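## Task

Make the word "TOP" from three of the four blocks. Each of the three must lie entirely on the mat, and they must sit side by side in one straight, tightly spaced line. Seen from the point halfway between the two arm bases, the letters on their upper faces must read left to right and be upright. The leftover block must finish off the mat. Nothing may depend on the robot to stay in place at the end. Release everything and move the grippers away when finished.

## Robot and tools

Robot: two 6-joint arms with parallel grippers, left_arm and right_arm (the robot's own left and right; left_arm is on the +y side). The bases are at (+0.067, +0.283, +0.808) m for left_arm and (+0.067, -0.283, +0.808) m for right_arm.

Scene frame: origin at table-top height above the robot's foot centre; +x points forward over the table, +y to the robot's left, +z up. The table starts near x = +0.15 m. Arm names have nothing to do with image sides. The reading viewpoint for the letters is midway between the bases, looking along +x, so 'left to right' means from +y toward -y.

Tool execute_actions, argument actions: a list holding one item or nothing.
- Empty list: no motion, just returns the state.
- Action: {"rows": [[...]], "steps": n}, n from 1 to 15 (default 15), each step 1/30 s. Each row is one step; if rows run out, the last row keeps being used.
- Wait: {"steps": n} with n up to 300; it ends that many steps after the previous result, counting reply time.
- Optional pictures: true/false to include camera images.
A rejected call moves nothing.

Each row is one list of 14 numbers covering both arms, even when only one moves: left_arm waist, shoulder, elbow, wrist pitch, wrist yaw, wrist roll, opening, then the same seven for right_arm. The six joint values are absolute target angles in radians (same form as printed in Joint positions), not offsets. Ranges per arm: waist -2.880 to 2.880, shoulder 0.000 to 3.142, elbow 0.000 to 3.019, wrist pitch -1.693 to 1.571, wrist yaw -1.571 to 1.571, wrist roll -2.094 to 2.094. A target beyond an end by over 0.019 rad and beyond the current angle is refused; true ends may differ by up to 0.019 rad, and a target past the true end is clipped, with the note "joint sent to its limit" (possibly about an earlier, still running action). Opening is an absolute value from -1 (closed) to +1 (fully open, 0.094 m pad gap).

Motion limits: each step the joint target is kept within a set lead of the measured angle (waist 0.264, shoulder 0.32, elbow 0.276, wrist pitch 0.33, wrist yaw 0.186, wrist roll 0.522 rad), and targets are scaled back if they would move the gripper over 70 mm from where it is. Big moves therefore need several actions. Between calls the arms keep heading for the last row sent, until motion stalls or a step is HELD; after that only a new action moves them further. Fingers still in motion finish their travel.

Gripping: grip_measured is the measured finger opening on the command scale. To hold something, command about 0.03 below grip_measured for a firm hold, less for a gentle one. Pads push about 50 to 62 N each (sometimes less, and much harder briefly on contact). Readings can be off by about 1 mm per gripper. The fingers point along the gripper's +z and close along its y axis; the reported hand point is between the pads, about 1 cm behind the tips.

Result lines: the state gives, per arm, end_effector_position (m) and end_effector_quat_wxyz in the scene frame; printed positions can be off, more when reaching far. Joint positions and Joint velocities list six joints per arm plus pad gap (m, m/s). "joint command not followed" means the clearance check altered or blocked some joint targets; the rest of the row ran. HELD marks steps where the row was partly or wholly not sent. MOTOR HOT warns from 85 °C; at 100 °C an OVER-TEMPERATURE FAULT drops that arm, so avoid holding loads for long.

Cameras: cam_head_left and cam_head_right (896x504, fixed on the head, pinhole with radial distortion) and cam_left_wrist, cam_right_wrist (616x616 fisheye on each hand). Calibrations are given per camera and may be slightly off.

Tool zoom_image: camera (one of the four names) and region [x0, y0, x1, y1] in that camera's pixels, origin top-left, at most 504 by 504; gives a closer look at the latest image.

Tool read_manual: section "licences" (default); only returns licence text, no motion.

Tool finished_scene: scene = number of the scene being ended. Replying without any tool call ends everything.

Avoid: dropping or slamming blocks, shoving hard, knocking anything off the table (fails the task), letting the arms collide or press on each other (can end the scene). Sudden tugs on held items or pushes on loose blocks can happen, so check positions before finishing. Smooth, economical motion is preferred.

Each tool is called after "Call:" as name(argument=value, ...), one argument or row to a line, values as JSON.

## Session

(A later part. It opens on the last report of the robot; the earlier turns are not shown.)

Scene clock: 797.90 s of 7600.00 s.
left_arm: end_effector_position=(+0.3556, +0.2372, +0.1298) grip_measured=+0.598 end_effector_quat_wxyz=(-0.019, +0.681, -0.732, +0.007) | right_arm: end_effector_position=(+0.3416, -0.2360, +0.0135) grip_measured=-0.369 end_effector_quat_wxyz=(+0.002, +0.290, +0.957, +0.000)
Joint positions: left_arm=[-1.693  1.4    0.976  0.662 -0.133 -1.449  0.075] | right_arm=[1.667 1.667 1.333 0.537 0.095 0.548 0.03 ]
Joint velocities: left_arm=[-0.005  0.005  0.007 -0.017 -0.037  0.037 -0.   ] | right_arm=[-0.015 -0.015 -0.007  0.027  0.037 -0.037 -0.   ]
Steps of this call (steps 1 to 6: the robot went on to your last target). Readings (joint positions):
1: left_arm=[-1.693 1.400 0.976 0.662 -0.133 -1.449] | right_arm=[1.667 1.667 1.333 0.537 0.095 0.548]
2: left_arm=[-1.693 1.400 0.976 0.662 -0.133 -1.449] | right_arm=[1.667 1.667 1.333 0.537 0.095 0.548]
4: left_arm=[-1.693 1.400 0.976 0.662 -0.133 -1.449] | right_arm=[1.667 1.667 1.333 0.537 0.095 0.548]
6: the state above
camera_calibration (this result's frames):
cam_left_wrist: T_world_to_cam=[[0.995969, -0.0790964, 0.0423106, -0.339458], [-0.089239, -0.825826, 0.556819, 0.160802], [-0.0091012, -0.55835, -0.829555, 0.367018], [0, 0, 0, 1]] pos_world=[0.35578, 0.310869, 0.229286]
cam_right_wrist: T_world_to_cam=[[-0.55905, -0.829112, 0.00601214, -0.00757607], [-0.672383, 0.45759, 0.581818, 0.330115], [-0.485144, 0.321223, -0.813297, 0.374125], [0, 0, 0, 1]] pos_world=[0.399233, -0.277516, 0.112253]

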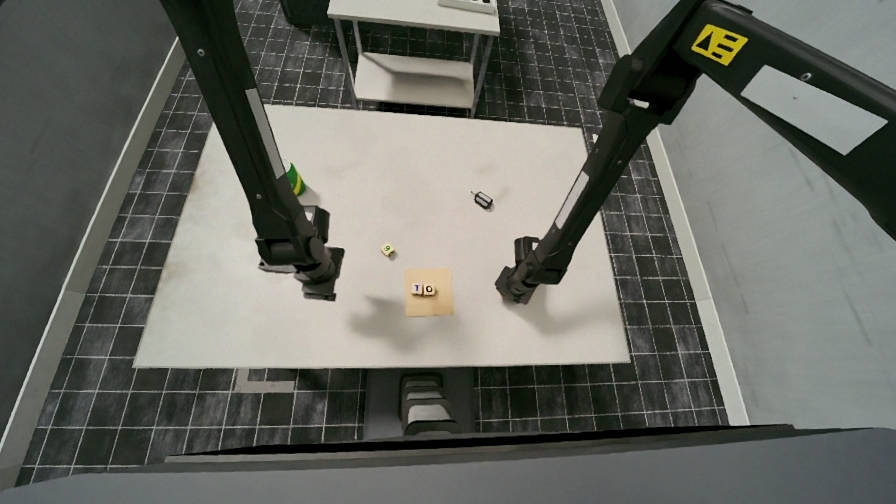

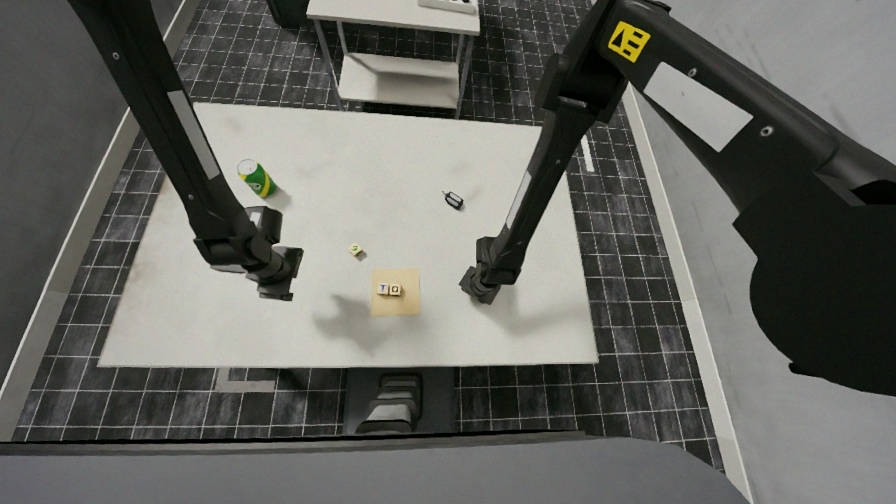

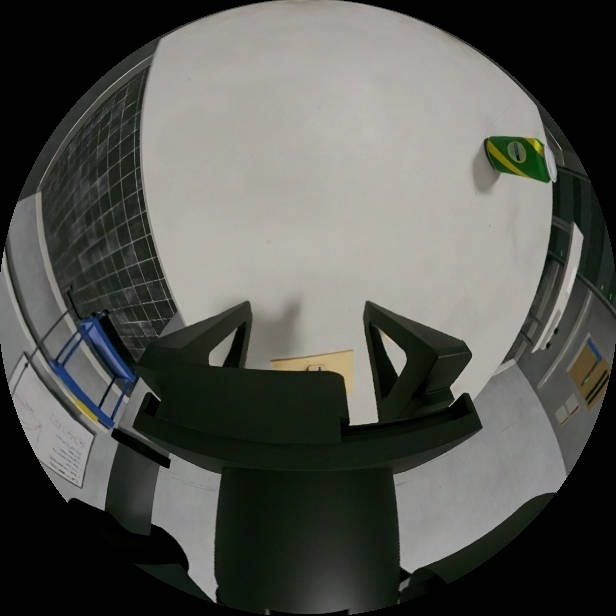

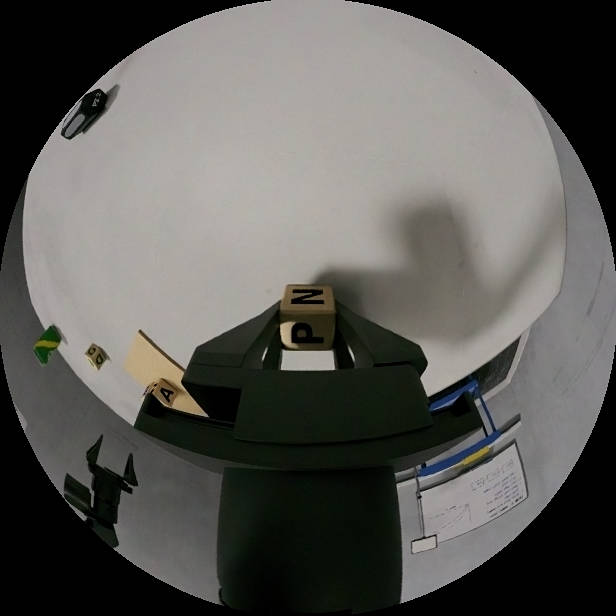

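Call:
execute_actions(
  actions=[
    {"rows": [[-1.700,1.400,0.960,0.665,-0.132,-1.450,0.6, 1.659,1.660,1.320,0.532,0.092,0.558,-0.40],[-1.700,1.400,0.960,0.665,-0.132,-1.450,0.6, 1.661,1.653,1.310,0.545,0.093,0.558,-0.40],[-1.700,1.400,0.960,0.665,-0.132,-1.450,0.6, 1.663,1.648,1.303,0.558,0.094,0.558,-0.40],[-1.700,1.400,0.960,0.665,-0.132,-1.450,0.6, 1.665,1.643,1.296,0.560,0.095,0.558,-0.40],[-1.700,1.400,0.960,0.665,-0.132,-1.450,0.6, 1.667,1.638,1.289,0.5615,0.095,0.558,-0.40],[-1.700,1.400,0.960,0.665,-0.132,-1.450,0.6, 1.6677,1.633,1.282,0.563,0.0956,0.5597,-0.40],[-1.700,1.400,0.960,0.665,-0.132,-1.450,0.6, 1.6697,1.629,1.276,0.565,0.0976,0.5649,-0.40],[-1.700,1.400,0.960,0.665,-0.132,-1.450,0.6, 1.6729,1.625,1.270,0.5666,0.1007,0.5732,-0.40],[-1.700,1.400,0.960,0.665,-0.132,-1.450,0.6, 1.6774,1.622,1.266,0.5683,0.1050,0.5845,-0.40],[-1.700,1.400,0.960,0.665,-0.132,-1.450,0.6, 1.6829,1.620,1.263,0.570,0.1104,0.5987,-0.40],[-1.700,1.400,0.960,0.665,-0.132,-1.450,0.6, 1.6895,1.620,1.262,0.5717,0.1167,0.6156,-0.40],[-1.700,1.400,0.960,0.665,-0.132,-1.450,0.6, 1.6970,1.620,1.262,0.5734,0.1240,0.6349,-0.40],[-1.700,1.400,0.960,0.665,-0.132,-1.450,0.6, 1.7055,1.622,1.266,0.5751,0.1321,0.6565,-0.40],[-1.700,1.400,0.960,0.665,-0.132,-1.450,0.6, 1.7148,1.626,1.272,0.5768,0.1411,0.6803,-0.40],[-1.700,1.400,0.960,0.665,-0.132,-1.450,0.6, 1.7248,1.630,1.280,0.5785,0.1508,0.7060,-0.40]], "steps": 15},
  ],
  pictures=false,
)

Call:
execute_actions(
  actions=[
    {"rows": [[-1.700,1.400,0.960,0.665,-0.132,-1.450,0.6, 1.7356,1.6323,1.2852,0.5802,0.1612,0.7335,-0.40],[-1.700,1.400,0.960,0.665,-0.132,-1.450,0.6, 1.7469,1.6331,1.2857,0.5819,0.1721,0.7626,-0.40],[-1.700,1.400,0.960,0.665,-0.132,-1.450,0.6, 1.7588,1.6344,1.2867,0.5836,0.1836,0.7930,-0.40],[-1.700,1.400,0.960,0.665,-0.132,-1.450,0.6, 1.7713,1.6362,1.2879,0.5853,0.1956,0.8249,-0.40],[-1.700,1.400,0.960,0.665,-0.132,-1.450,0.6, 1.7841,1.6384,1.2894,0.587,0.2080,0.8576,-0.40],[-1.700,1.400,0.960,0.665,-0.132,-1.450,0.6, 1.7972,1.6410,1.2911,0.5887,0.2207,0.8913,-0.40],[-1.700,1.400,0.960,0.665,-0.132,-1.450,0.6, 1.8107,1.6440,1.2931,0.5904,0.2336,0.9257,-0.40],[-1.700,1.400,0.960,0.665,-0.132,-1.450,0.6, 1.8244,1.6473,1.2953,0.5921,0.2468,0.9608,-0.40],[-1.700,1.400,0.960,0.665,-0.132,-1.450,0.6, 1.8381,1.6508,1.2977,0.5938,0.2601,0.9960,-0.40],[-1.700,1.400,0.960,0.665,-0.132,-1.450,0.6, 1.8520,1.6546,1.3003,0.5955,0.2735,1.0315,-0.40],[-1.700,1.400,0.960,0.665,-0.132,-1.450,0.6, 1.8659,1.6585,1.3030,0.5972,0.2869,1.0670,-0.40],[-1.700,1.400,0.960,0.665,-0.132,-1.450,0.6, 1.8797,1.6626,1.3058,0.5989,0.3002,1.1023,-0.40],[-1.700,1.400,0.960,0.665,-0.132,-1.450,0.6, 1.8933,1.6669,1.3086,0.6006,0.3134,1.1373,-0.40],[-1.700,1.400,0.960,0.665,-0.132,-1.450,0.6, 1.9068,1.6712,1.3116,0.6023,0.3263,1.1717,-0.40],[-1.700,1.400,0.960,0.665,-0.132,-1.450,0.6, 1.9199,1.6755,1.3145,0.604,0.3390,1.2054,-0.40]], "steps": 15},
  ],
  pictures=false,
)

Call:
execute_actions(
  actions=[
    {"rows": [[-1.700,1.400,0.960,0.665,-0.132,-1.450,0.6, 1.9328,1.6798,1.3174,0.604,0.3514,1.2382,-0.40],[-1.700,1.400,0.960,0.665,-0.132,-1.450,0.6, 1.9452,1.6841,1.3204,0.604,0.3634,1.2700,-0.40],[-1.700,1.400,0.960,0.665,-0.132,-1.450,0.6, 1.9571,1.6884,1.3232,0.604,0.3749,1.3004,-0.40],[-1.700,1.400,0.960,0.665,-0.132,-1.450,0.6, 1.9684,1.6925,1.3260,0.604,0.3858,1.3295,-0.40],[-1.700,1.400,0.960,0.665,-0.132,-1.450,0.6, 1.9792,1.6964,1.3287,0.604,0.3962,1.3571,-0.40],[-1.700,1.400,0.960,0.665,-0.132,-1.450,0.6, 1.9892,1.7002,1.3313,0.604,0.4059,1.3827,-0.40],[-1.700,1.400,0.960,0.665,-0.132,-1.450,0.6, 1.9985,1.7037,1.3337,0.604,0.4149,1.4065,-0.40],[-1.700,1.400,0.960,0.665,-0.132,-1.450,0.6, 2.0070,1.7070,1.3359,0.604,0.4230,1.4281,-0.40],[-1.700,1.400,0.960,0.665,-0.132,-1.450,0.6, 2.0145,1.7100,1.3379,0.604,0.4303,1.4475,-0.40],[-1.700,1.400,0.960,0.665,-0.132,-1.450,0.6, 2.0211,1.7126,1.3396,0.604,0.4366,1.4643,-0.40],[-1.700,1.400,0.960,0.665,-0.132,-1.450,0.6, 2.0266,1.7148,1.3411,0.604,0.4420,1.4785,-0.40],[-1.700,1.400,0.960,0.665,-0.132,-1.450,0.6, 2.0311,1.7166,1.3423,0.604,0.4463,1.4898,-0.40],[-1.700,1.400,0.960,0.665,-0.132,-1.450,0.6, 2.0343,1.7185,1.3433,0.604,0.4494,1.4982,-0.40],[-1.700,1.400,0.960,0.665,-0.132,-1.450,0.6, 2.0363,1.7200,1.3438,0.604,0.4514,1.5033,-0.40],[-1.700,1.400,0.960,0.665,-0.132,-1.450,0.6, 2.0370,1.7215,1.3440,0.604,0.4520,1.5050,-0.40]], "steps": 15},
  ],
  pictures=false,
)

Call:
execute_actions(
  actions=[
    {"steps": 15},
  ],
)

Scene clock: 869.83 s of 7600.00 s.
left_arm: end_effector_position=(+0.3556, +0.2372, +0.1298) grip_measured=+0.598 end_effector_quat_wxyz=(-0.019, +0.681, -0.732, +0.007) | right_arm: end_effector_position=(+0.3432, -0.2323, +0.0279) grip_measured=-0.369 end_effector_quat_wxyz=(+0.008, +0.328, +0.945, -0.012)
Joint positions: left_arm=[-1.693  1.4    0.976  0.662 -0.133 -1.449  0.075] | right_arm=[1.685 1.637 1.288 0.556 0.14  0.624 0.03 ]
Joint velocities: left_arm=[ 0.005 -0.015  0.022 -0.012  0.007 -0.037  0.   ] | right_arm=[ 0.22   0.005 -0.007  0.076  0.271  0.476 -0.001]
Steps of this call (steps 1 to 15: the robot went on to your last target; steps 16 to 90: nothing new was sent; then 68.43 s passed at rest; steps 91 to 105: all 15 steps of this action). Readings (joint positions):
91: left_arm=[-1.693 1.400 0.976 0.662 -0.133 -1.449] | right_arm=[1.667 1.667 1.333 0.537 0.095 0.548]
92: left_arm=[-1.693 1.400 0.976 0.662 -0.133 -1.449] | right_arm=[1.667 1.667 1.333 0.537 0.095 0.548]
94: left_arm=[-1.693 1.400 0.976 0.662 -0.133 -1.449] | right_arm=[1.667 1.667 1.332 0.538 0.095 0.548]
98: left_arm=[-1.693 1.400 0.976 0.662 -0.133 -1.449] | right_arm=[1.667 1.654 1.310 0.543 0.095 0.552]
105: the state above

Scene clock: 870.33 s of 7600.00 s.
left_arm: end_effector_position=(+0.3556, +0.2372, +0.1298) grip_measured=+0.598 end_effector_quat_wxyz=(-0.019, +0.681, -0.732, +0.007) | right_arm: end_effector_position=(+0.3573, -0.1197, +0.0452) grip_measured=-0.369 end_effector_quat_wxyz=(+0.017, +0.543, +0.839, +0.002)
Joint positions: left_arm=[-1.693  1.4    0.976  0.662 -0.133 -1.449  0.075] | right_arm=[1.889 1.65  1.31  0.582 0.323 1.053 0.03 ]
Joint velocities: left_arm=[ 0.005 -0.005 -0.027 -0.002  0.022 -0.022 -0.   ] | right_arm=[0.386 0.103 0.1   0.085 0.212 0.96  0.001]
Steps of this call (steps 1 to 15: all 15 steps of this action). Readings (joint positions):
1: left_arm=[-1.693 1.400 0.976 0.662 -0.133 -1.449] | right_arm=[1.693 1.637 1.288 0.559 0.150 0.643]
2: left_arm=[-1.693 1.400 0.976 0.662 -0.133 -1.449] | right_arm=[1.703 1.637 1.288 0.559 0.160 0.664]
4: left_arm=[-1.693 1.400 0.976 0.662 -0.133 -1.449] | right_arm=[1.728 1.637 1.288 0.562 0.183 0.711]
8: left_arm=[-1.693 1.400 0.976 0.662 -0.133 -1.449] | right_arm=[1.787 1.637 1.288 0.569 0.232 0.823]
15: the state above

Scene clock: 870.83 s of 7600.00 s.
left_arm: end_effector_position=(+0.3556, +0.2372, +0.1298) grip_measured=+0.598 end_effector_quat_wxyz=(-0.019, +0.681, -0.732, +0.007) | right_arm: end_effector_position=(+0.3349, -0.0362, +0.0613) grip_measured=-0.369 end_effector_quat_wxyz=(-0.004, +0.702, +0.712, -0.001)
Joint positions: left_arm=[-1.693  1.4    0.976  0.662 -0.133 -1.449  0.075] | right_arm=[2.029 1.712 1.338 0.586 0.446 1.444 0.03 ]
Joint velocities: left_arm=[ 0.005 -0.015  0.007 -0.017 -0.051 -0.022  0.   ] | right_arm=[ 0.093  0.044  0.017  0.002  0.081  0.359 -0.   ]
Steps of this call (steps 1 to 15: all 15 steps of this action). Readings (joint positions):
1: left_arm=[-1.693 1.400 0.976 0.662 -0.133 -1.449] | right_arm=[1.902 1.654 1.313 0.584 0.336 1.087]
2: left_arm=[-1.693 1.400 0.976 0.662 -0.133 -1.449] | right_arm=[1.914 1.658 1.316 0.585 0.349 1.120]
4: left_arm=[-1.693 1.400 0.976 0.662 -0.133 -1.449] | right_arm=[1.938 1.667 1.322 0.586 0.372 1.185]
8: left_arm=[-1.693 1.400 0.976 0.662 -0.133 -1.449] | right_arm=[1.981 1.687 1.330 0.586 0.411 1.303]
15: the state above

Scene clock: 871.33 s of 7600.00 s.
left_arm: end_effector_position=(+0.3556, +0.2372, +0.1298) grip_measured=+0.598 end_effector_quat_wxyz=(-0.019, +0.681, -0.732, +0.007) | right_arm: end_effector_position=(+0.3356, -0.0336, +0.0614) grip_measured=-0.369 end_effector_quat_wxyz=(-0.004, +0.720, +0.694, -0.000)
Joint positions: left_arm=[-1.693  1.4    0.976  0.662 -0.133 -1.449  0.075] | right_arm=[2.033 1.713 1.342 0.586 0.448 1.494 0.03 ]
Joint velocities: left_arm=[-0.015 -0.005 -0.017  0.002 -0.007  0.051  0.   ] | right_arm=[ 0.005 -0.015 -0.007  0.012  0.007  0.037  0.   ]
Steps of this call (steps 1 to 15: the robot went on to your last target). Readings (joint positions):
1: left_arm=[-1.693 1.400 0.976 0.662 -0.133 -1.449] | right_arm=[2.032 1.713 1.339 0.586 0.446 1.454]
2: left_arm=[-1.693 1.400 0.976 0.662 -0.133 -1.449] | right_arm=[2.033 1.713 1.339 0.586 0.446 1.462]
4: left_arm=[-1.693 1.400 0.976 0.662 -0.133 -1.449] | right_arm=[2.033 1.713 1.340 0.586 0.447 1.474]
8: left_arm=[-1.693 1.400 0.976 0.662 -0.133 -1.449] | right_arm=[2.033 1.713 1.341 0.586 0.448 1.487]
15: the state above
camera_calibration (this result's frames):
cam_left_wrist: T_world_to_cam=[[0.995969, -0.0790964, 0.0423106, -0.339458], [-0.089239, -0.825826, 0.556819, 0.160802], [-0.0091012, -0.55835, -0.829555, 0.367018], [0, 0, 0, 1]] pos_world=[0.35578, 0.310869, 0.229286]
cam_right_wrist: T_world_to_cam=[[-0.998977, 0.043252, 0.0131779, 0.33307], [0.0427162, 0.80725, 0.588662, -0.0230164], [0.0148229, 0.588623, -0.808272, 0.186101], [0, 0, 0, 1]] pos_world=[0.330954, -0.105369, 0.15958]

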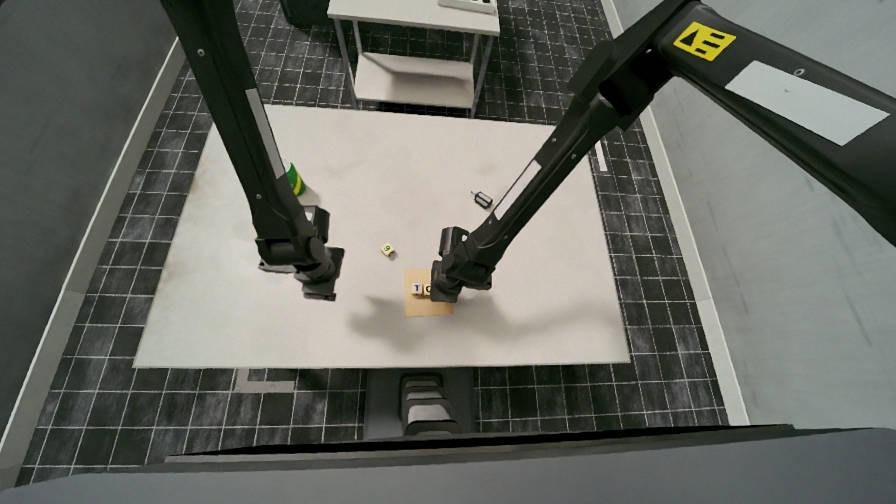

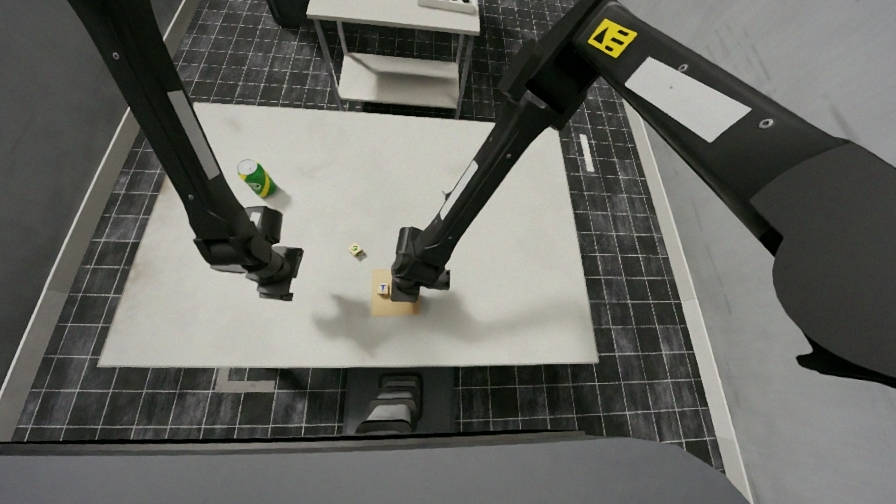

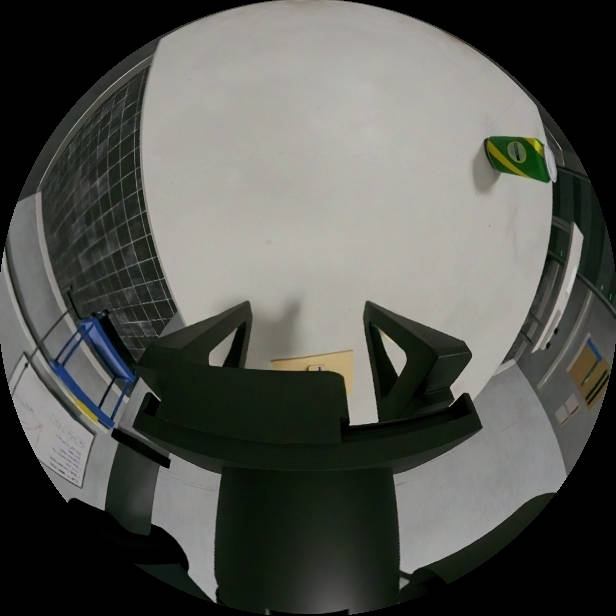

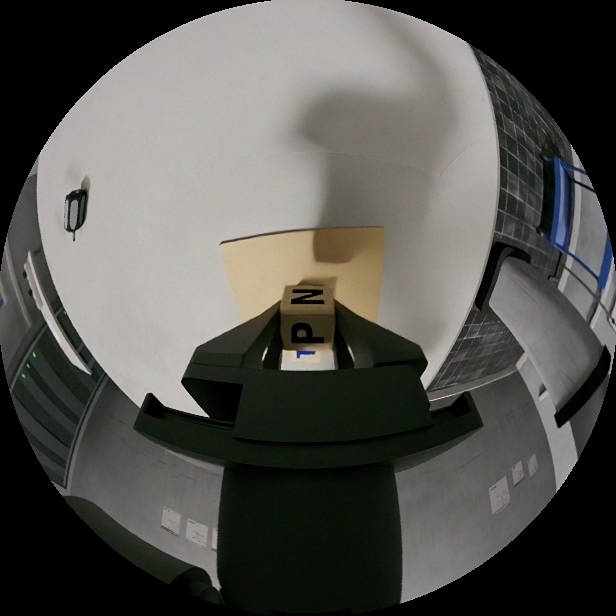

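Call:
execute_actions(
  actions=[
    {"rows": [[-1.700,1.400,0.960,0.665,-0.132,-1.450,0.6, 2.0239,1.7215,1.344,0.590,0.452,1.506,-0.40],[-1.700,1.400,0.960,0.665,-0.132,-1.450,0.6, 2.0208,1.7215,1.344,0.575,0.452,1.507,-0.40],[-1.700,1.400,0.960,0.665,-0.132,-1.450,0.6, 2.0164,1.7227,1.3460,0.5712,0.452,1.508,-0.40],[-1.700,1.400,0.960,0.665,-0.132,-1.450,0.6, 2.0112,1.7259,1.3516,0.5689,0.452,1.509,-0.40],[-1.700,1.400,0.960,0.665,-0.132,-1.450,0.6, 2.0058,1.7308,1.3601,0.5654,0.452,1.510,-0.40],[-1.700,1.400,0.960,0.665,-0.132,-1.450,0.6, 2.0006,1.7370,1.3709,0.5609,0.452,1.511,-0.40],[-1.700,1.400,0.960,0.665,-0.132,-1.450,0.6, 1.9962,1.7441,1.3833,0.5558,0.452,1.511,-0.40],[-1.700,1.400,0.960,0.665,-0.132,-1.450,0.6, 1.9931,1.7518,1.3966,0.5503,0.452,1.511,-0.40],[-1.700,1.400,0.960,0.665,-0.132,-1.450,0.6, 1.992,1.7597,1.4104,0.5447,0.452,1.511,-0.40],[-1.700,1.400,0.960,0.665,-0.132,-1.450,0.6, 1.992,1.7674,1.4237,0.5392,0.452,1.511,-0.40],[-1.700,1.400,0.960,0.665,-0.132,-1.450,0.6, 1.992,1.7745,1.4361,0.5341,0.452,1.511,-0.40],[-1.700,1.400,0.960,0.665,-0.132,-1.450,0.6, 1.992,1.7807,1.4469,0.5296,0.452,1.511,-0.40],[-1.700,1.400,0.960,0.665,-0.132,-1.450,0.6, 1.992,1.7856,1.4554,0.5261,0.452,1.511,-0.40],[-1.700,1.400,0.960,0.665,-0.132,-1.450,0.6, 1.992,1.7888,1.4610,0.5238,0.452,1.511,-0.40],[-1.700,1.400,0.960,0.665,-0.132,-1.450,0.6, 1.992,1.790,1.463,0.523,0.452,1.511,-0.40]], "steps": 15},
  ],
  pictures=false,
)

Call:
execute_actions(
  actions=[
    {"steps": 15},
  ],
)

Scene clock: 895.63 s of 7600.00 s.
left_arm: end_effector_position=(+0.3556, +0.2372, +0.1298) grip_measured=+0.598 end_effector_quat_wxyz=(-0.019, +0.681, -0.732, +0.007) | right_arm: end_effector_position=(+0.3453, -0.0483, +0.0247) grip_measured=-0.369 end_effector_quat_wxyz=(+0.015, +0.723, +0.691, -0.008)
Joint positions: left_arm=[-1.693  1.4    0.976  0.662 -0.133 -1.449  0.075] | right_arm=[1.995 1.771 1.457 0.546 0.448 1.5   0.03 ]
Joint velocities: left_arm=[-0.005 -0.005  0.002 -0.002 -0.066  0.007 -0.001] | right_arm=[-0.034  0.122  0.178 -0.081 -0.007  0.007 -0.   ]
Steps of this call (steps 1 to 15: the robot went on to your last target; steps 16 to 90: nothing new was sent; then 20.80 s passed at rest; steps 91 to 105: all 15 steps of this action). Readings (joint positions):
91: left_arm=[-1.693 1.400 0.976 0.662 -0.133 -1.449] | right_arm=[2.033 1.713 1.342 0.586 0.448 1.496]
92: left_arm=[-1.693 1.400 0.976 0.662 -0.133 -1.449] | right_arm=[2.033 1.713 1.342 0.586 0.448 1.496]
94: left_arm=[-1.693 1.400 0.976 0.662 -0.133 -1.449] | right_arm=[2.032 1.713 1.343 0.586 0.448 1.497]
98: left_arm=[-1.693 1.400 0.976 0.662 -0.133 -1.449] | right_arm=[2.020 1.726 1.371 0.575 0.448 1.499]
105: the state above

Scene clock: 896.13 s of 7600.00 s.
left_arm: end_effector_position=(+0.3556, +0.2372, +0.1298) grip_measured=+0.598 end_effector_quat_wxyz=(-0.019, +0.681, -0.732, +0.007) | right_arm: end_effector_position=(+0.3391, -0.0468, +0.0224) grip_measured=-0.369 end_effector_quat_wxyz=(+0.012, +0.721, +0.692, -0.011)
Joint positions: left_arm=[-1.693  1.4    0.976  0.662 -0.133 -1.449  0.075] | right_arm=[1.995 1.781 1.463 0.539 0.448 1.501 0.03 ]
Joint velocities: left_arm=[-0.005 -0.015  0.007  0.002  0.037  0.051 -0.001] | right_arm=[-0.015 -0.015 -0.007  0.002  0.022  0.037 -0.001]
Steps of this call (steps 1 to 15: the robot went on to your last target). Readings (joint positions):
1: left_arm=[-1.693 1.400 0.976 0.662 -0.133 -1.449] | right_arm=[1.995 1.774 1.461 0.543 0.448 1.500]
2: left_arm=[-1.693 1.400 0.976 0.662 -0.133 -1.449] | right_arm=[1.995 1.777 1.463 0.542 0.448 1.500]
4: left_arm=[-1.693 1.400 0.976 0.662 -0.133 -1.449] | right_arm=[1.995 1.779 1.463 0.540 0.448 1.501]
8: left_arm=[-1.693 1.400 0.976 0.662 -0.133 -1.449] | right_arm=[1.995 1.781 1.463 0.539 0.448 1.501]
15: the state above
camera_calibration (this result's frames):
cam_left_wrist: T_world_to_cam=[[0.995969, -0.0790964, 0.0423106, -0.339458], [-0.089239, -0.825826, 0.556819, 0.160802], [-0.0091012, -0.55835, -0.829555, 0.367018], [0, 0, 0, 1]] pos_world=[0.35578, 0.310869, 0.229286]
cam_right_wrist: T_world_to_cam=[[-0.998897, 0.0465299, 0.00629326, 0.33801], [0.0421199, 0.828748, 0.558034, 0.0122866], [0.0207498, 0.557684, -0.829794, 0.159343], [0, 0, 0, 1]] pos_world=[0.333813, -0.114773, 0.123239]

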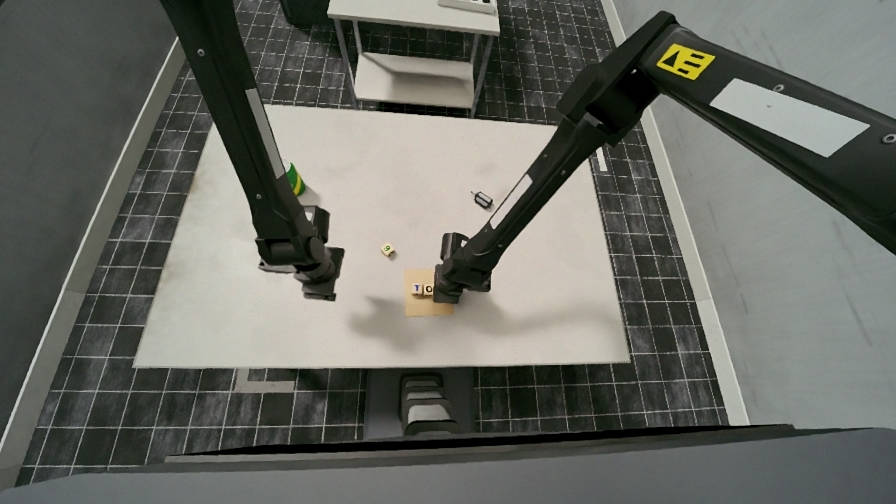

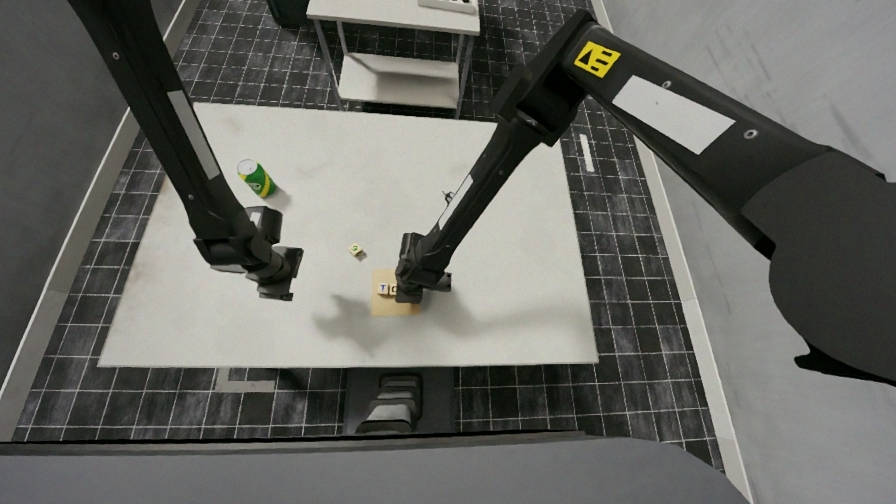

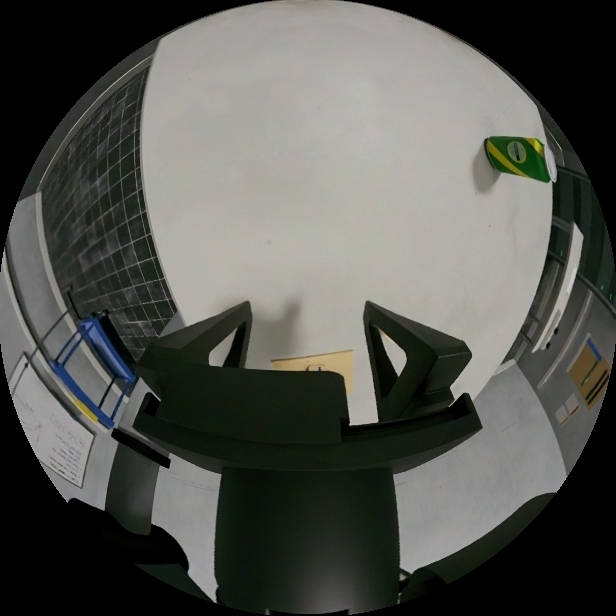

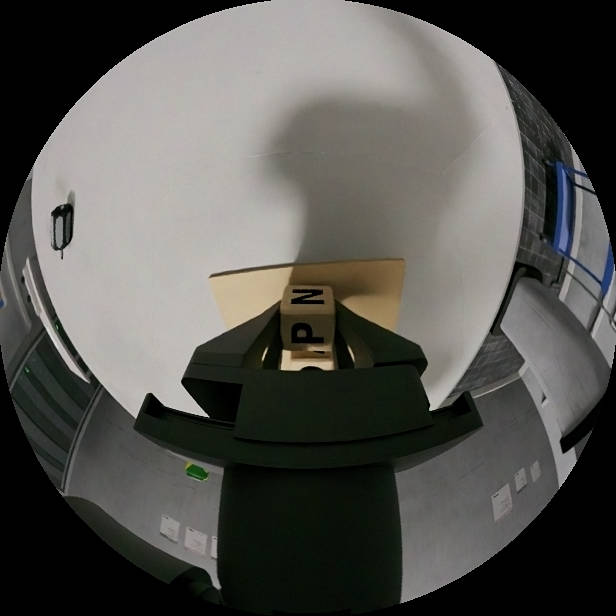

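Call:
execute_actions(
  actions=[
    {"rows": [[-1.700,1.400,0.960,0.665,-0.132,-1.450,0.6, 1.992,1.790,1.463,0.523,0.444,1.511,-0.40],[-1.700,1.400,0.960,0.665,-0.132,-1.450,0.6, 1.992,1.790,1.463,0.523,0.441,1.511,-0.40],[-1.700,1.400,0.960,0.665,-0.132,-1.450,0.6, 1.992,1.790,1.463,0.523,0.437,1.511,-0.40],[-1.700,1.400,0.960,0.665,-0.132,-1.450,0.6, 1.992,1.790,1.463,0.523,0.433,1.511,-0.40],[-1.700,1.400,0.960,0.665,-0.132,-1.450,0.6, 1.992,1.790,1.463,0.523,0.429,1.511,-0.40],[-1.700,1.400,0.960,0.665,-0.132,-1.450,0.6, 1.992,1.790,1.463,0.523,0.425,1.511,-0.40],[-1.700,1.400,0.960,0.665,-0.132,-1.450,0.6, 1.992,1.790,1.463,0.523,0.421,1.511,-0.40],[-1.700,1.400,0.960,0.665,-0.132,-1.450,0.6, 1.992,1.790,1.463,0.523,0.417,1.511,-0.40],[-1.700,1.400,0.960,0.665,-0.132,-1.450,0.6, 1.992,1.790,1.463,0.523,0.414,1.511,-0.40],[-1.700,1.400,0.960,0.665,-0.132,-1.450,0.6, 1.992,1.790,1.463,0.523,0.412,1.511,-0.40],[-1.700,1.400,0.960,0.665,-0.132,-1.450,0.6, 1.992,1.790,1.463,0.523,0.411,1.511,-0.40]], "steps": 15},
  ],
)

Call:
zoom_image(
  camera="cam_right_wrist",
  region=[248, 260, 368, 380],
)

Scene clock: 906.13 s of 7600.00 s.
left_arm: end_effector_position=(+0.3556, +0.2372, +0.1298) grip_measured=+0.598 end_effector_quat_wxyz=(-0.019, +0.681, -0.732, +0.007) | right_arm: end_effector_position=(+0.3397, -0.0413, +0.0223) grip_measured=-0.369 end_effector_quat_wxyz=(+0.001, +0.721, +0.692, +0.001)
Joint positions: left_arm=[-1.693  1.4    0.976  0.662 -0.133 -1.449  0.075] | right_arm=[1.995 1.781 1.463 0.539 0.416 1.501 0.03 ]
Joint velocities: left_arm=[ 0.005 -0.005 -0.012  0.012 -0.037 -0.037  0.   ] | right_arm=[-0.005 -0.005 -0.002 -0.012  0.066 -0.022  0.001]
Steps of this call (steps 1 to 15: the robot went on to your last target; steps 16 to 90: nothing new was sent; then 6.50 s passed at rest; steps 91 to 105: all 15 steps of this action). Readings (joint positions):
91: left_arm=[-1.693 1.400 0.976 0.662 -0.133 -1.449] | right_arm=[1.995 1.781 1.463 0.539 0.448 1.501]
92: left_arm=[-1.693 1.400 0.976 0.662 -0.133 -1.449] | right_arm=[1.995 1.781 1.463 0.539 0.447 1.501]
94: left_arm=[-1.693 1.400 0.976 0.662 -0.133 -1.449] | right_arm=[1.995 1.781 1.463 0.539 0.441 1.501]
98: left_arm=[-1.693 1.400 0.976 0.662 -0.133 -1.449] | right_arm=[1.995 1.781 1.463 0.539 0.425 1.501]
105: the state above
camera_calibration (this result's frames):
cam_left_wrist: T_world_to_cam=[[0.995969, -0.0790964, 0.0423106, -0.339458], [-0.089239, -0.825826, 0.556819, 0.160802], [-0.0091012, -0.55835, -0.829555, 0.367018], [0, 0, 0, 1]] pos_world=[0.35578, 0.310869, 0.229286]
cam_right_wrist: T_world_to_cam=[[-0.998921, 0.0462579, 0.00423784, 0.338406], [0.0400141, 0.810561, 0.584286, 0.00715225], [0.0235928, 0.583825, -0.811537, 0.15591], [0, 0, 0, 1]] pos_world=[0.334076, -0.112475, 0.120914]

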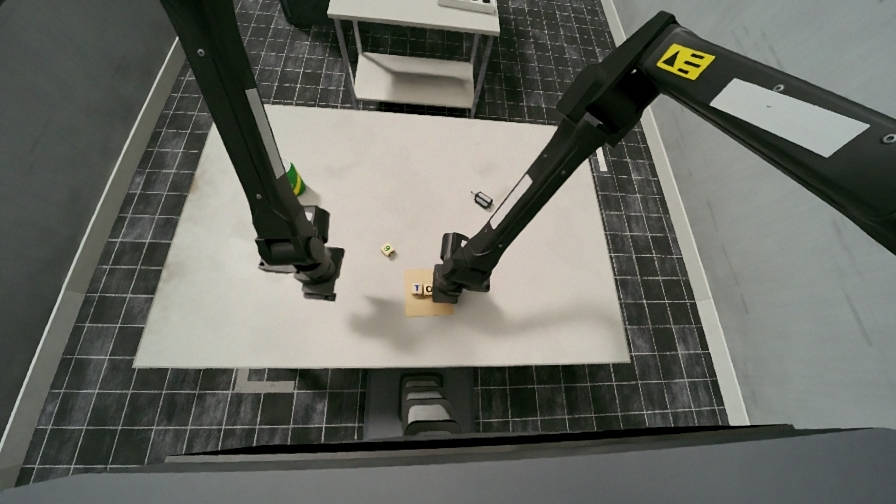

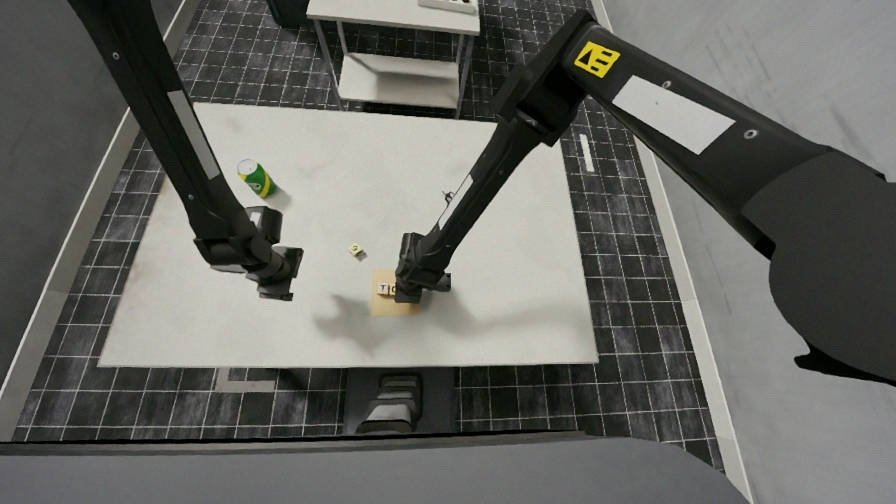

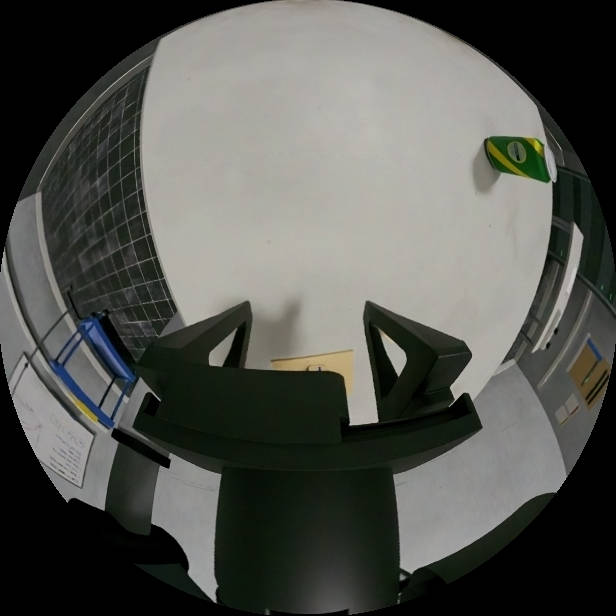

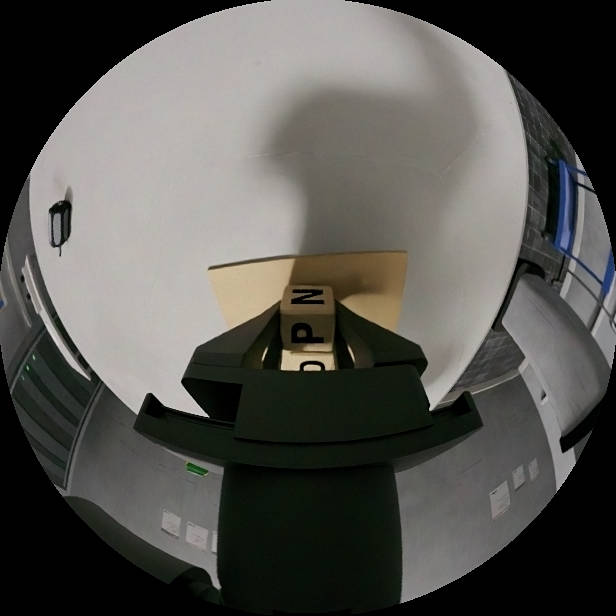

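Region (248, 260, 368, 380) of cam_right_wrist's 616x616 image, scaled by 4.200, with more detail than that image has.

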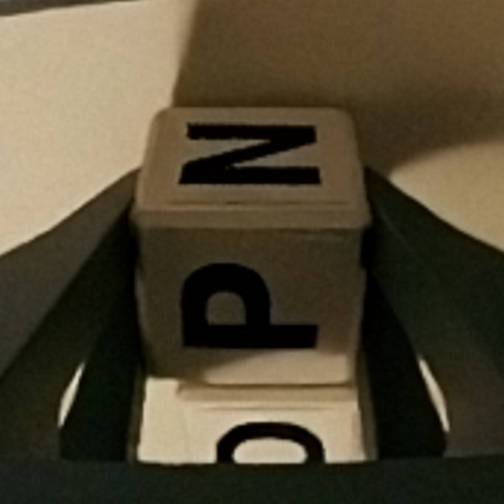

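Call:
execute_actions(
  actions=[
    {"rows": [[-1.700,1.400,0.960,0.665,-0.132,-1.450,0.6, 1.992,1.7920,1.4640,0.5226,0.411,1.511,-0.40],[-1.700,1.400,0.960,0.665,-0.132,-1.450,0.6, 1.992,1.7935,1.4650,0.5221,0.411,1.511,-0.40],[-1.700,1.400,0.960,0.665,-0.132,-1.450,0.6, 1.992,1.7947,1.4662,0.5217,0.411,1.511,-0.40],[-1.700,1.400,0.960,0.665,-0.132,-1.450,0.6, 1.992,1.7959,1.4674,0.5212,0.411,1.511,-0.40],[-1.700,1.400,0.960,0.665,-0.132,-1.450,0.6, 1.992,1.7971,1.4686,0.5208,0.411,1.511,-0.40],[-1.700,1.400,0.960,0.665,-0.132,-1.450,0.6, 1.992,1.7983,1.4698,0.5203,0.411,1.511,-0.40],[-1.700,1.400,0.960,0.665,-0.132,-1.450,0.6, 1.992,1.7995,1.4710,0.5199,0.411,1.511,-0.40],[-1.700,1.400,0.960,0.665,-0.132,-1.450,0.6, 1.992,1.8007,1.4722,0.5194,0.411,1.511,-0.40],[-1.700,1.400,0.960,0.665,-0.132,-1.450,0.6, 1.992,1.8019,1.4734,0.5190,0.411,1.511,-0.40],[-1.700,1.400,0.960,0.665,-0.132,-1.450,0.6, 1.992,1.8031,1.4746,0.5185,0.411,1.511,-0.40],[-1.700,1.400,0.960,0.665,-0.132,-1.450,0.6, 1.992,1.8043,1.4758,0.5181,0.411,1.511,-0.40],[-1.700,1.400,0.960,0.665,-0.132,-1.450,0.6, 1.992,1.8053,1.4770,0.5176,0.411,1.511,-0.40],[-1.700,1.400,0.960,0.665,-0.132,-1.450,0.6, 1.992,1.8061,1.4782,0.5172,0.411,1.511,-0.40],[-1.700,1.400,0.960,0.665,-0.132,-1.450,0.6, 1.992,1.8067,1.4792,0.5168,0.411,1.511,-0.40],[-1.700,1.400,0.960,0.665,-0.132,-1.450,0.6, 1.992,1.8070,1.4800,0.5166,0.411,1.511,-0.40]], "steps": 15},
  ],
  pictures=false,
)

Call:
execute_actions(
  actions=[
    {"steps": 12},
  ],
)

Call:
zoom_image(
  camera="cam_right_wrist",
  region=[248, 260, 368, 380],
)

Scene clock: 936.80 s of 7600.00 s.
left_arm: end_effector_position=(+0.3556, +0.2372, +0.1298) grip_measured=+0.598 end_effector_quat_wxyz=(-0.019, +0.681, -0.732, +0.007) | right_arm: end_effector_position=(+0.3374, -0.0395, +0.0188) grip_measured=-0.369 end_effector_quat_wxyz=(+0.000, +0.721, +0.693, +0.000)
Joint positions: left_arm=[-1.693  1.4    0.976  0.662 -0.133 -1.449  0.075] | right_arm=[1.995 1.792 1.476 0.534 0.415 1.501 0.03 ]
Joint velocities: left_arm=[-0.015 -0.005  0.002 -0.007 -0.037 -0.007  0.   ] | right_arm=[-0.005  0.024  0.022 -0.027  0.022  0.007 -0.001]
Steps of this call (steps 1 to 15: the robot went on to your last target; steps 16 to 90: nothing new was sent; then 27.17 s passed at rest; steps 91 to 105: all 15 steps of this action). Readings (joint positions):
91: left_arm=[-1.693 1.400 0.976 0.662 -0.133 -1.449] | right_arm=[1.995 1.781 1.463 0.539 0.416 1.501]
92: left_arm=[-1.693 1.400 0.976 0.662 -0.133 -1.449] | right_arm=[1.995 1.781 1.463 0.539 0.416 1.501]
94: left_arm=[-1.693 1.400 0.976 0.662 -0.133 -1.449] | right_arm=[1.995 1.781 1.463 0.539 0.416 1.501]
98: left_arm=[-1.693 1.400 0.976 0.662 -0.133 -1.449] | right_arm=[1.995 1.784 1.467 0.538 0.416 1.501]
105: the state above

Scene clock: 937.20 s of 7600.00 s.
left_arm: end_effector_position=(+0.3556, +0.2372, +0.1298) grip_measured=+0.598 end_effector_quat_wxyz=(-0.019, +0.681, -0.732, +0.007) | right_arm: end_effector_position=(+0.3354, -0.0390, +0.0183) grip_measured=-0.369 end_effector_quat_wxyz=(-0.001, +0.721, +0.693, -0.001)
Joint positions: left_arm=[-1.693  1.4    0.976  0.662 -0.133 -1.449  0.075] | right_arm=[1.995 1.795 1.477 0.533 0.415 1.501 0.03 ]
Joint velocities: left_arm=[-0.005  0.005 -0.007 -0.002 -0.007 -0.051 -0.   ] | right_arm=[-0.005 -0.015  0.007  0.002 -0.022 -0.007  0.   ]
Steps of this call (steps 1 to 12: the robot went on to your last target). Readings (joint positions):
1: left_arm=[-1.693 1.400 0.976 0.662 -0.133 -1.449] | right_arm=[1.995 1.794 1.476 0.534 0.415 1.501]
2: left_arm=[-1.693 1.400 0.976 0.662 -0.133 -1.449] | right_arm=[1.995 1.794 1.477 0.534 0.415 1.501]
4: left_arm=[-1.693 1.400 0.976 0.662 -0.133 -1.449] | right_arm=[1.995 1.795 1.477 0.533 0.415 1.501]
8: left_arm=[-1.693 1.400 0.976 0.662 -0.133 -1.449] | right_arm=[1.995 1.795 1.477 0.533 0.415 1.501]
12: the state above
camera_calibration (this result's frames):
cam_left_wrist: T_world_to_cam=[[0.995969, -0.0790964, 0.0423106, -0.339458], [-0.089239, -0.825826, 0.556819, 0.160802], [-0.0091012, -0.55835, -0.829555, 0.367018], [0, 0, 0, 1]] pos_world=[0.35578, 0.310869, 0.229286]
cam_right_wrist: T_world_to_cam=[[-0.998993, 0.0437901, 0.00978619, 0.333842], [0.0412388, 0.810084, 0.584862, 0.00736197], [0.0176836, 0.584677, -0.811074, 0.153352], [0, 0, 0, 1]] pos_world=[0.330491, -0.110244, 0.116807]

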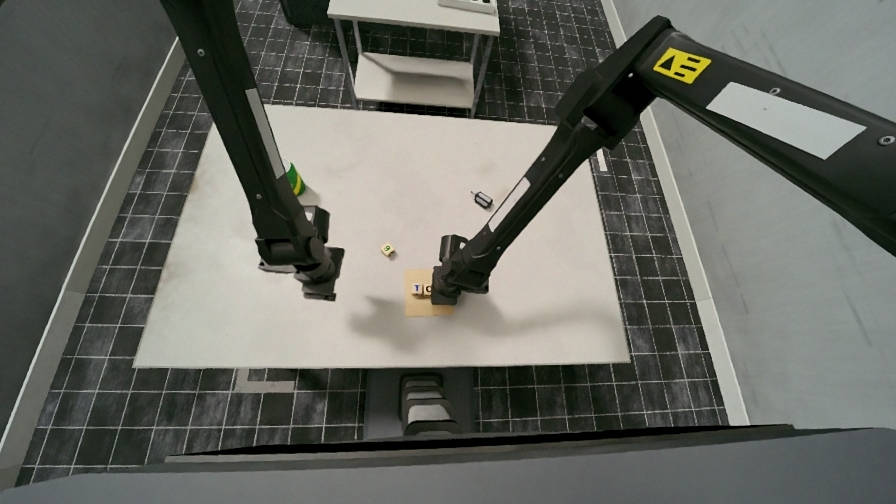

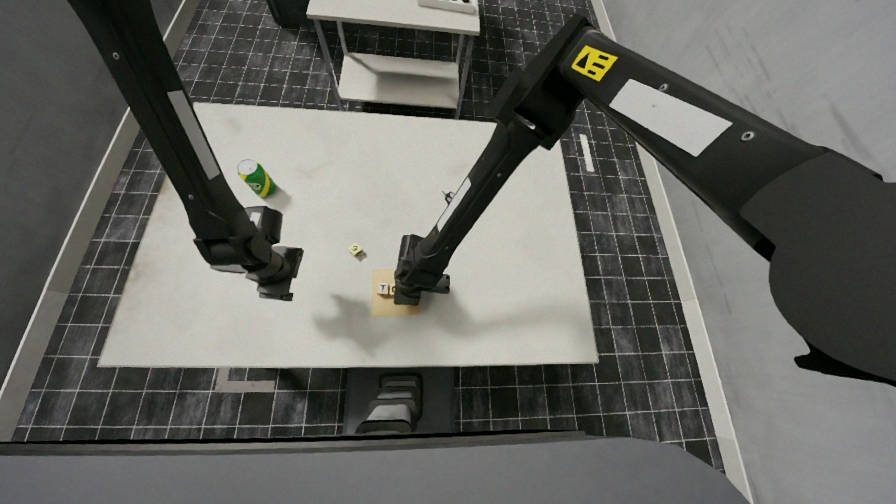

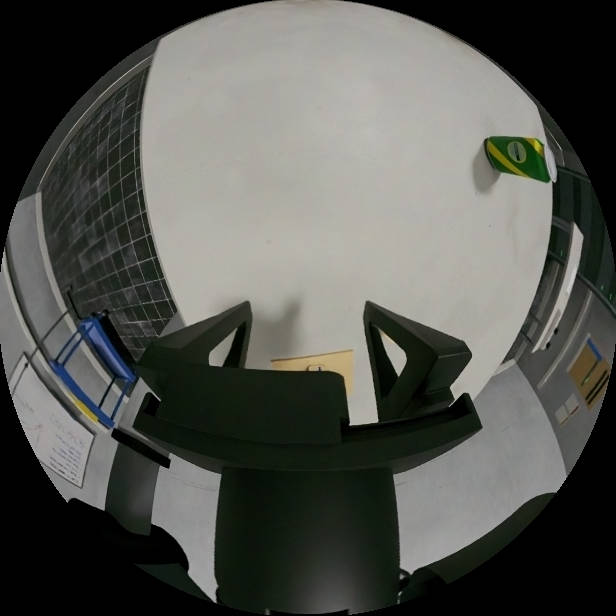

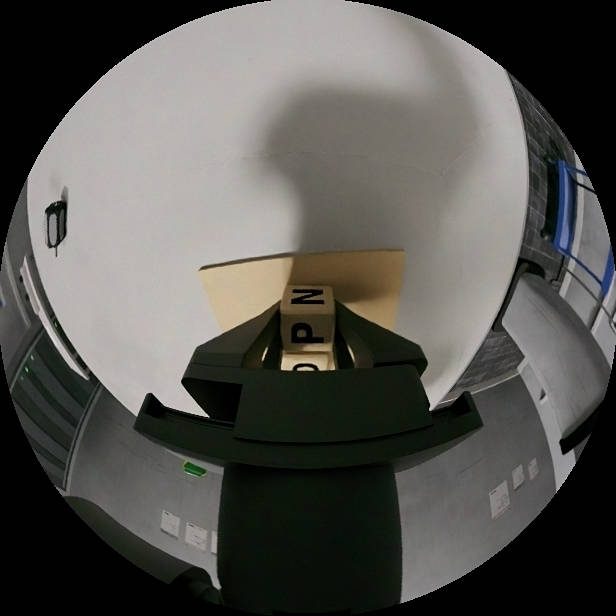

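Region (248, 260, 368, 380) of cam_right_wrist's 616x616 image, scaled by 4.200, with more detail than that image has.

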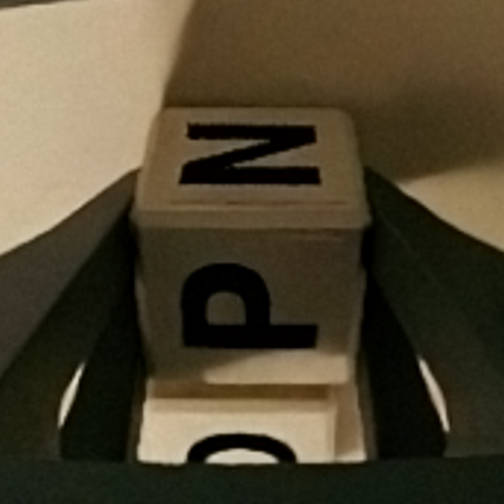

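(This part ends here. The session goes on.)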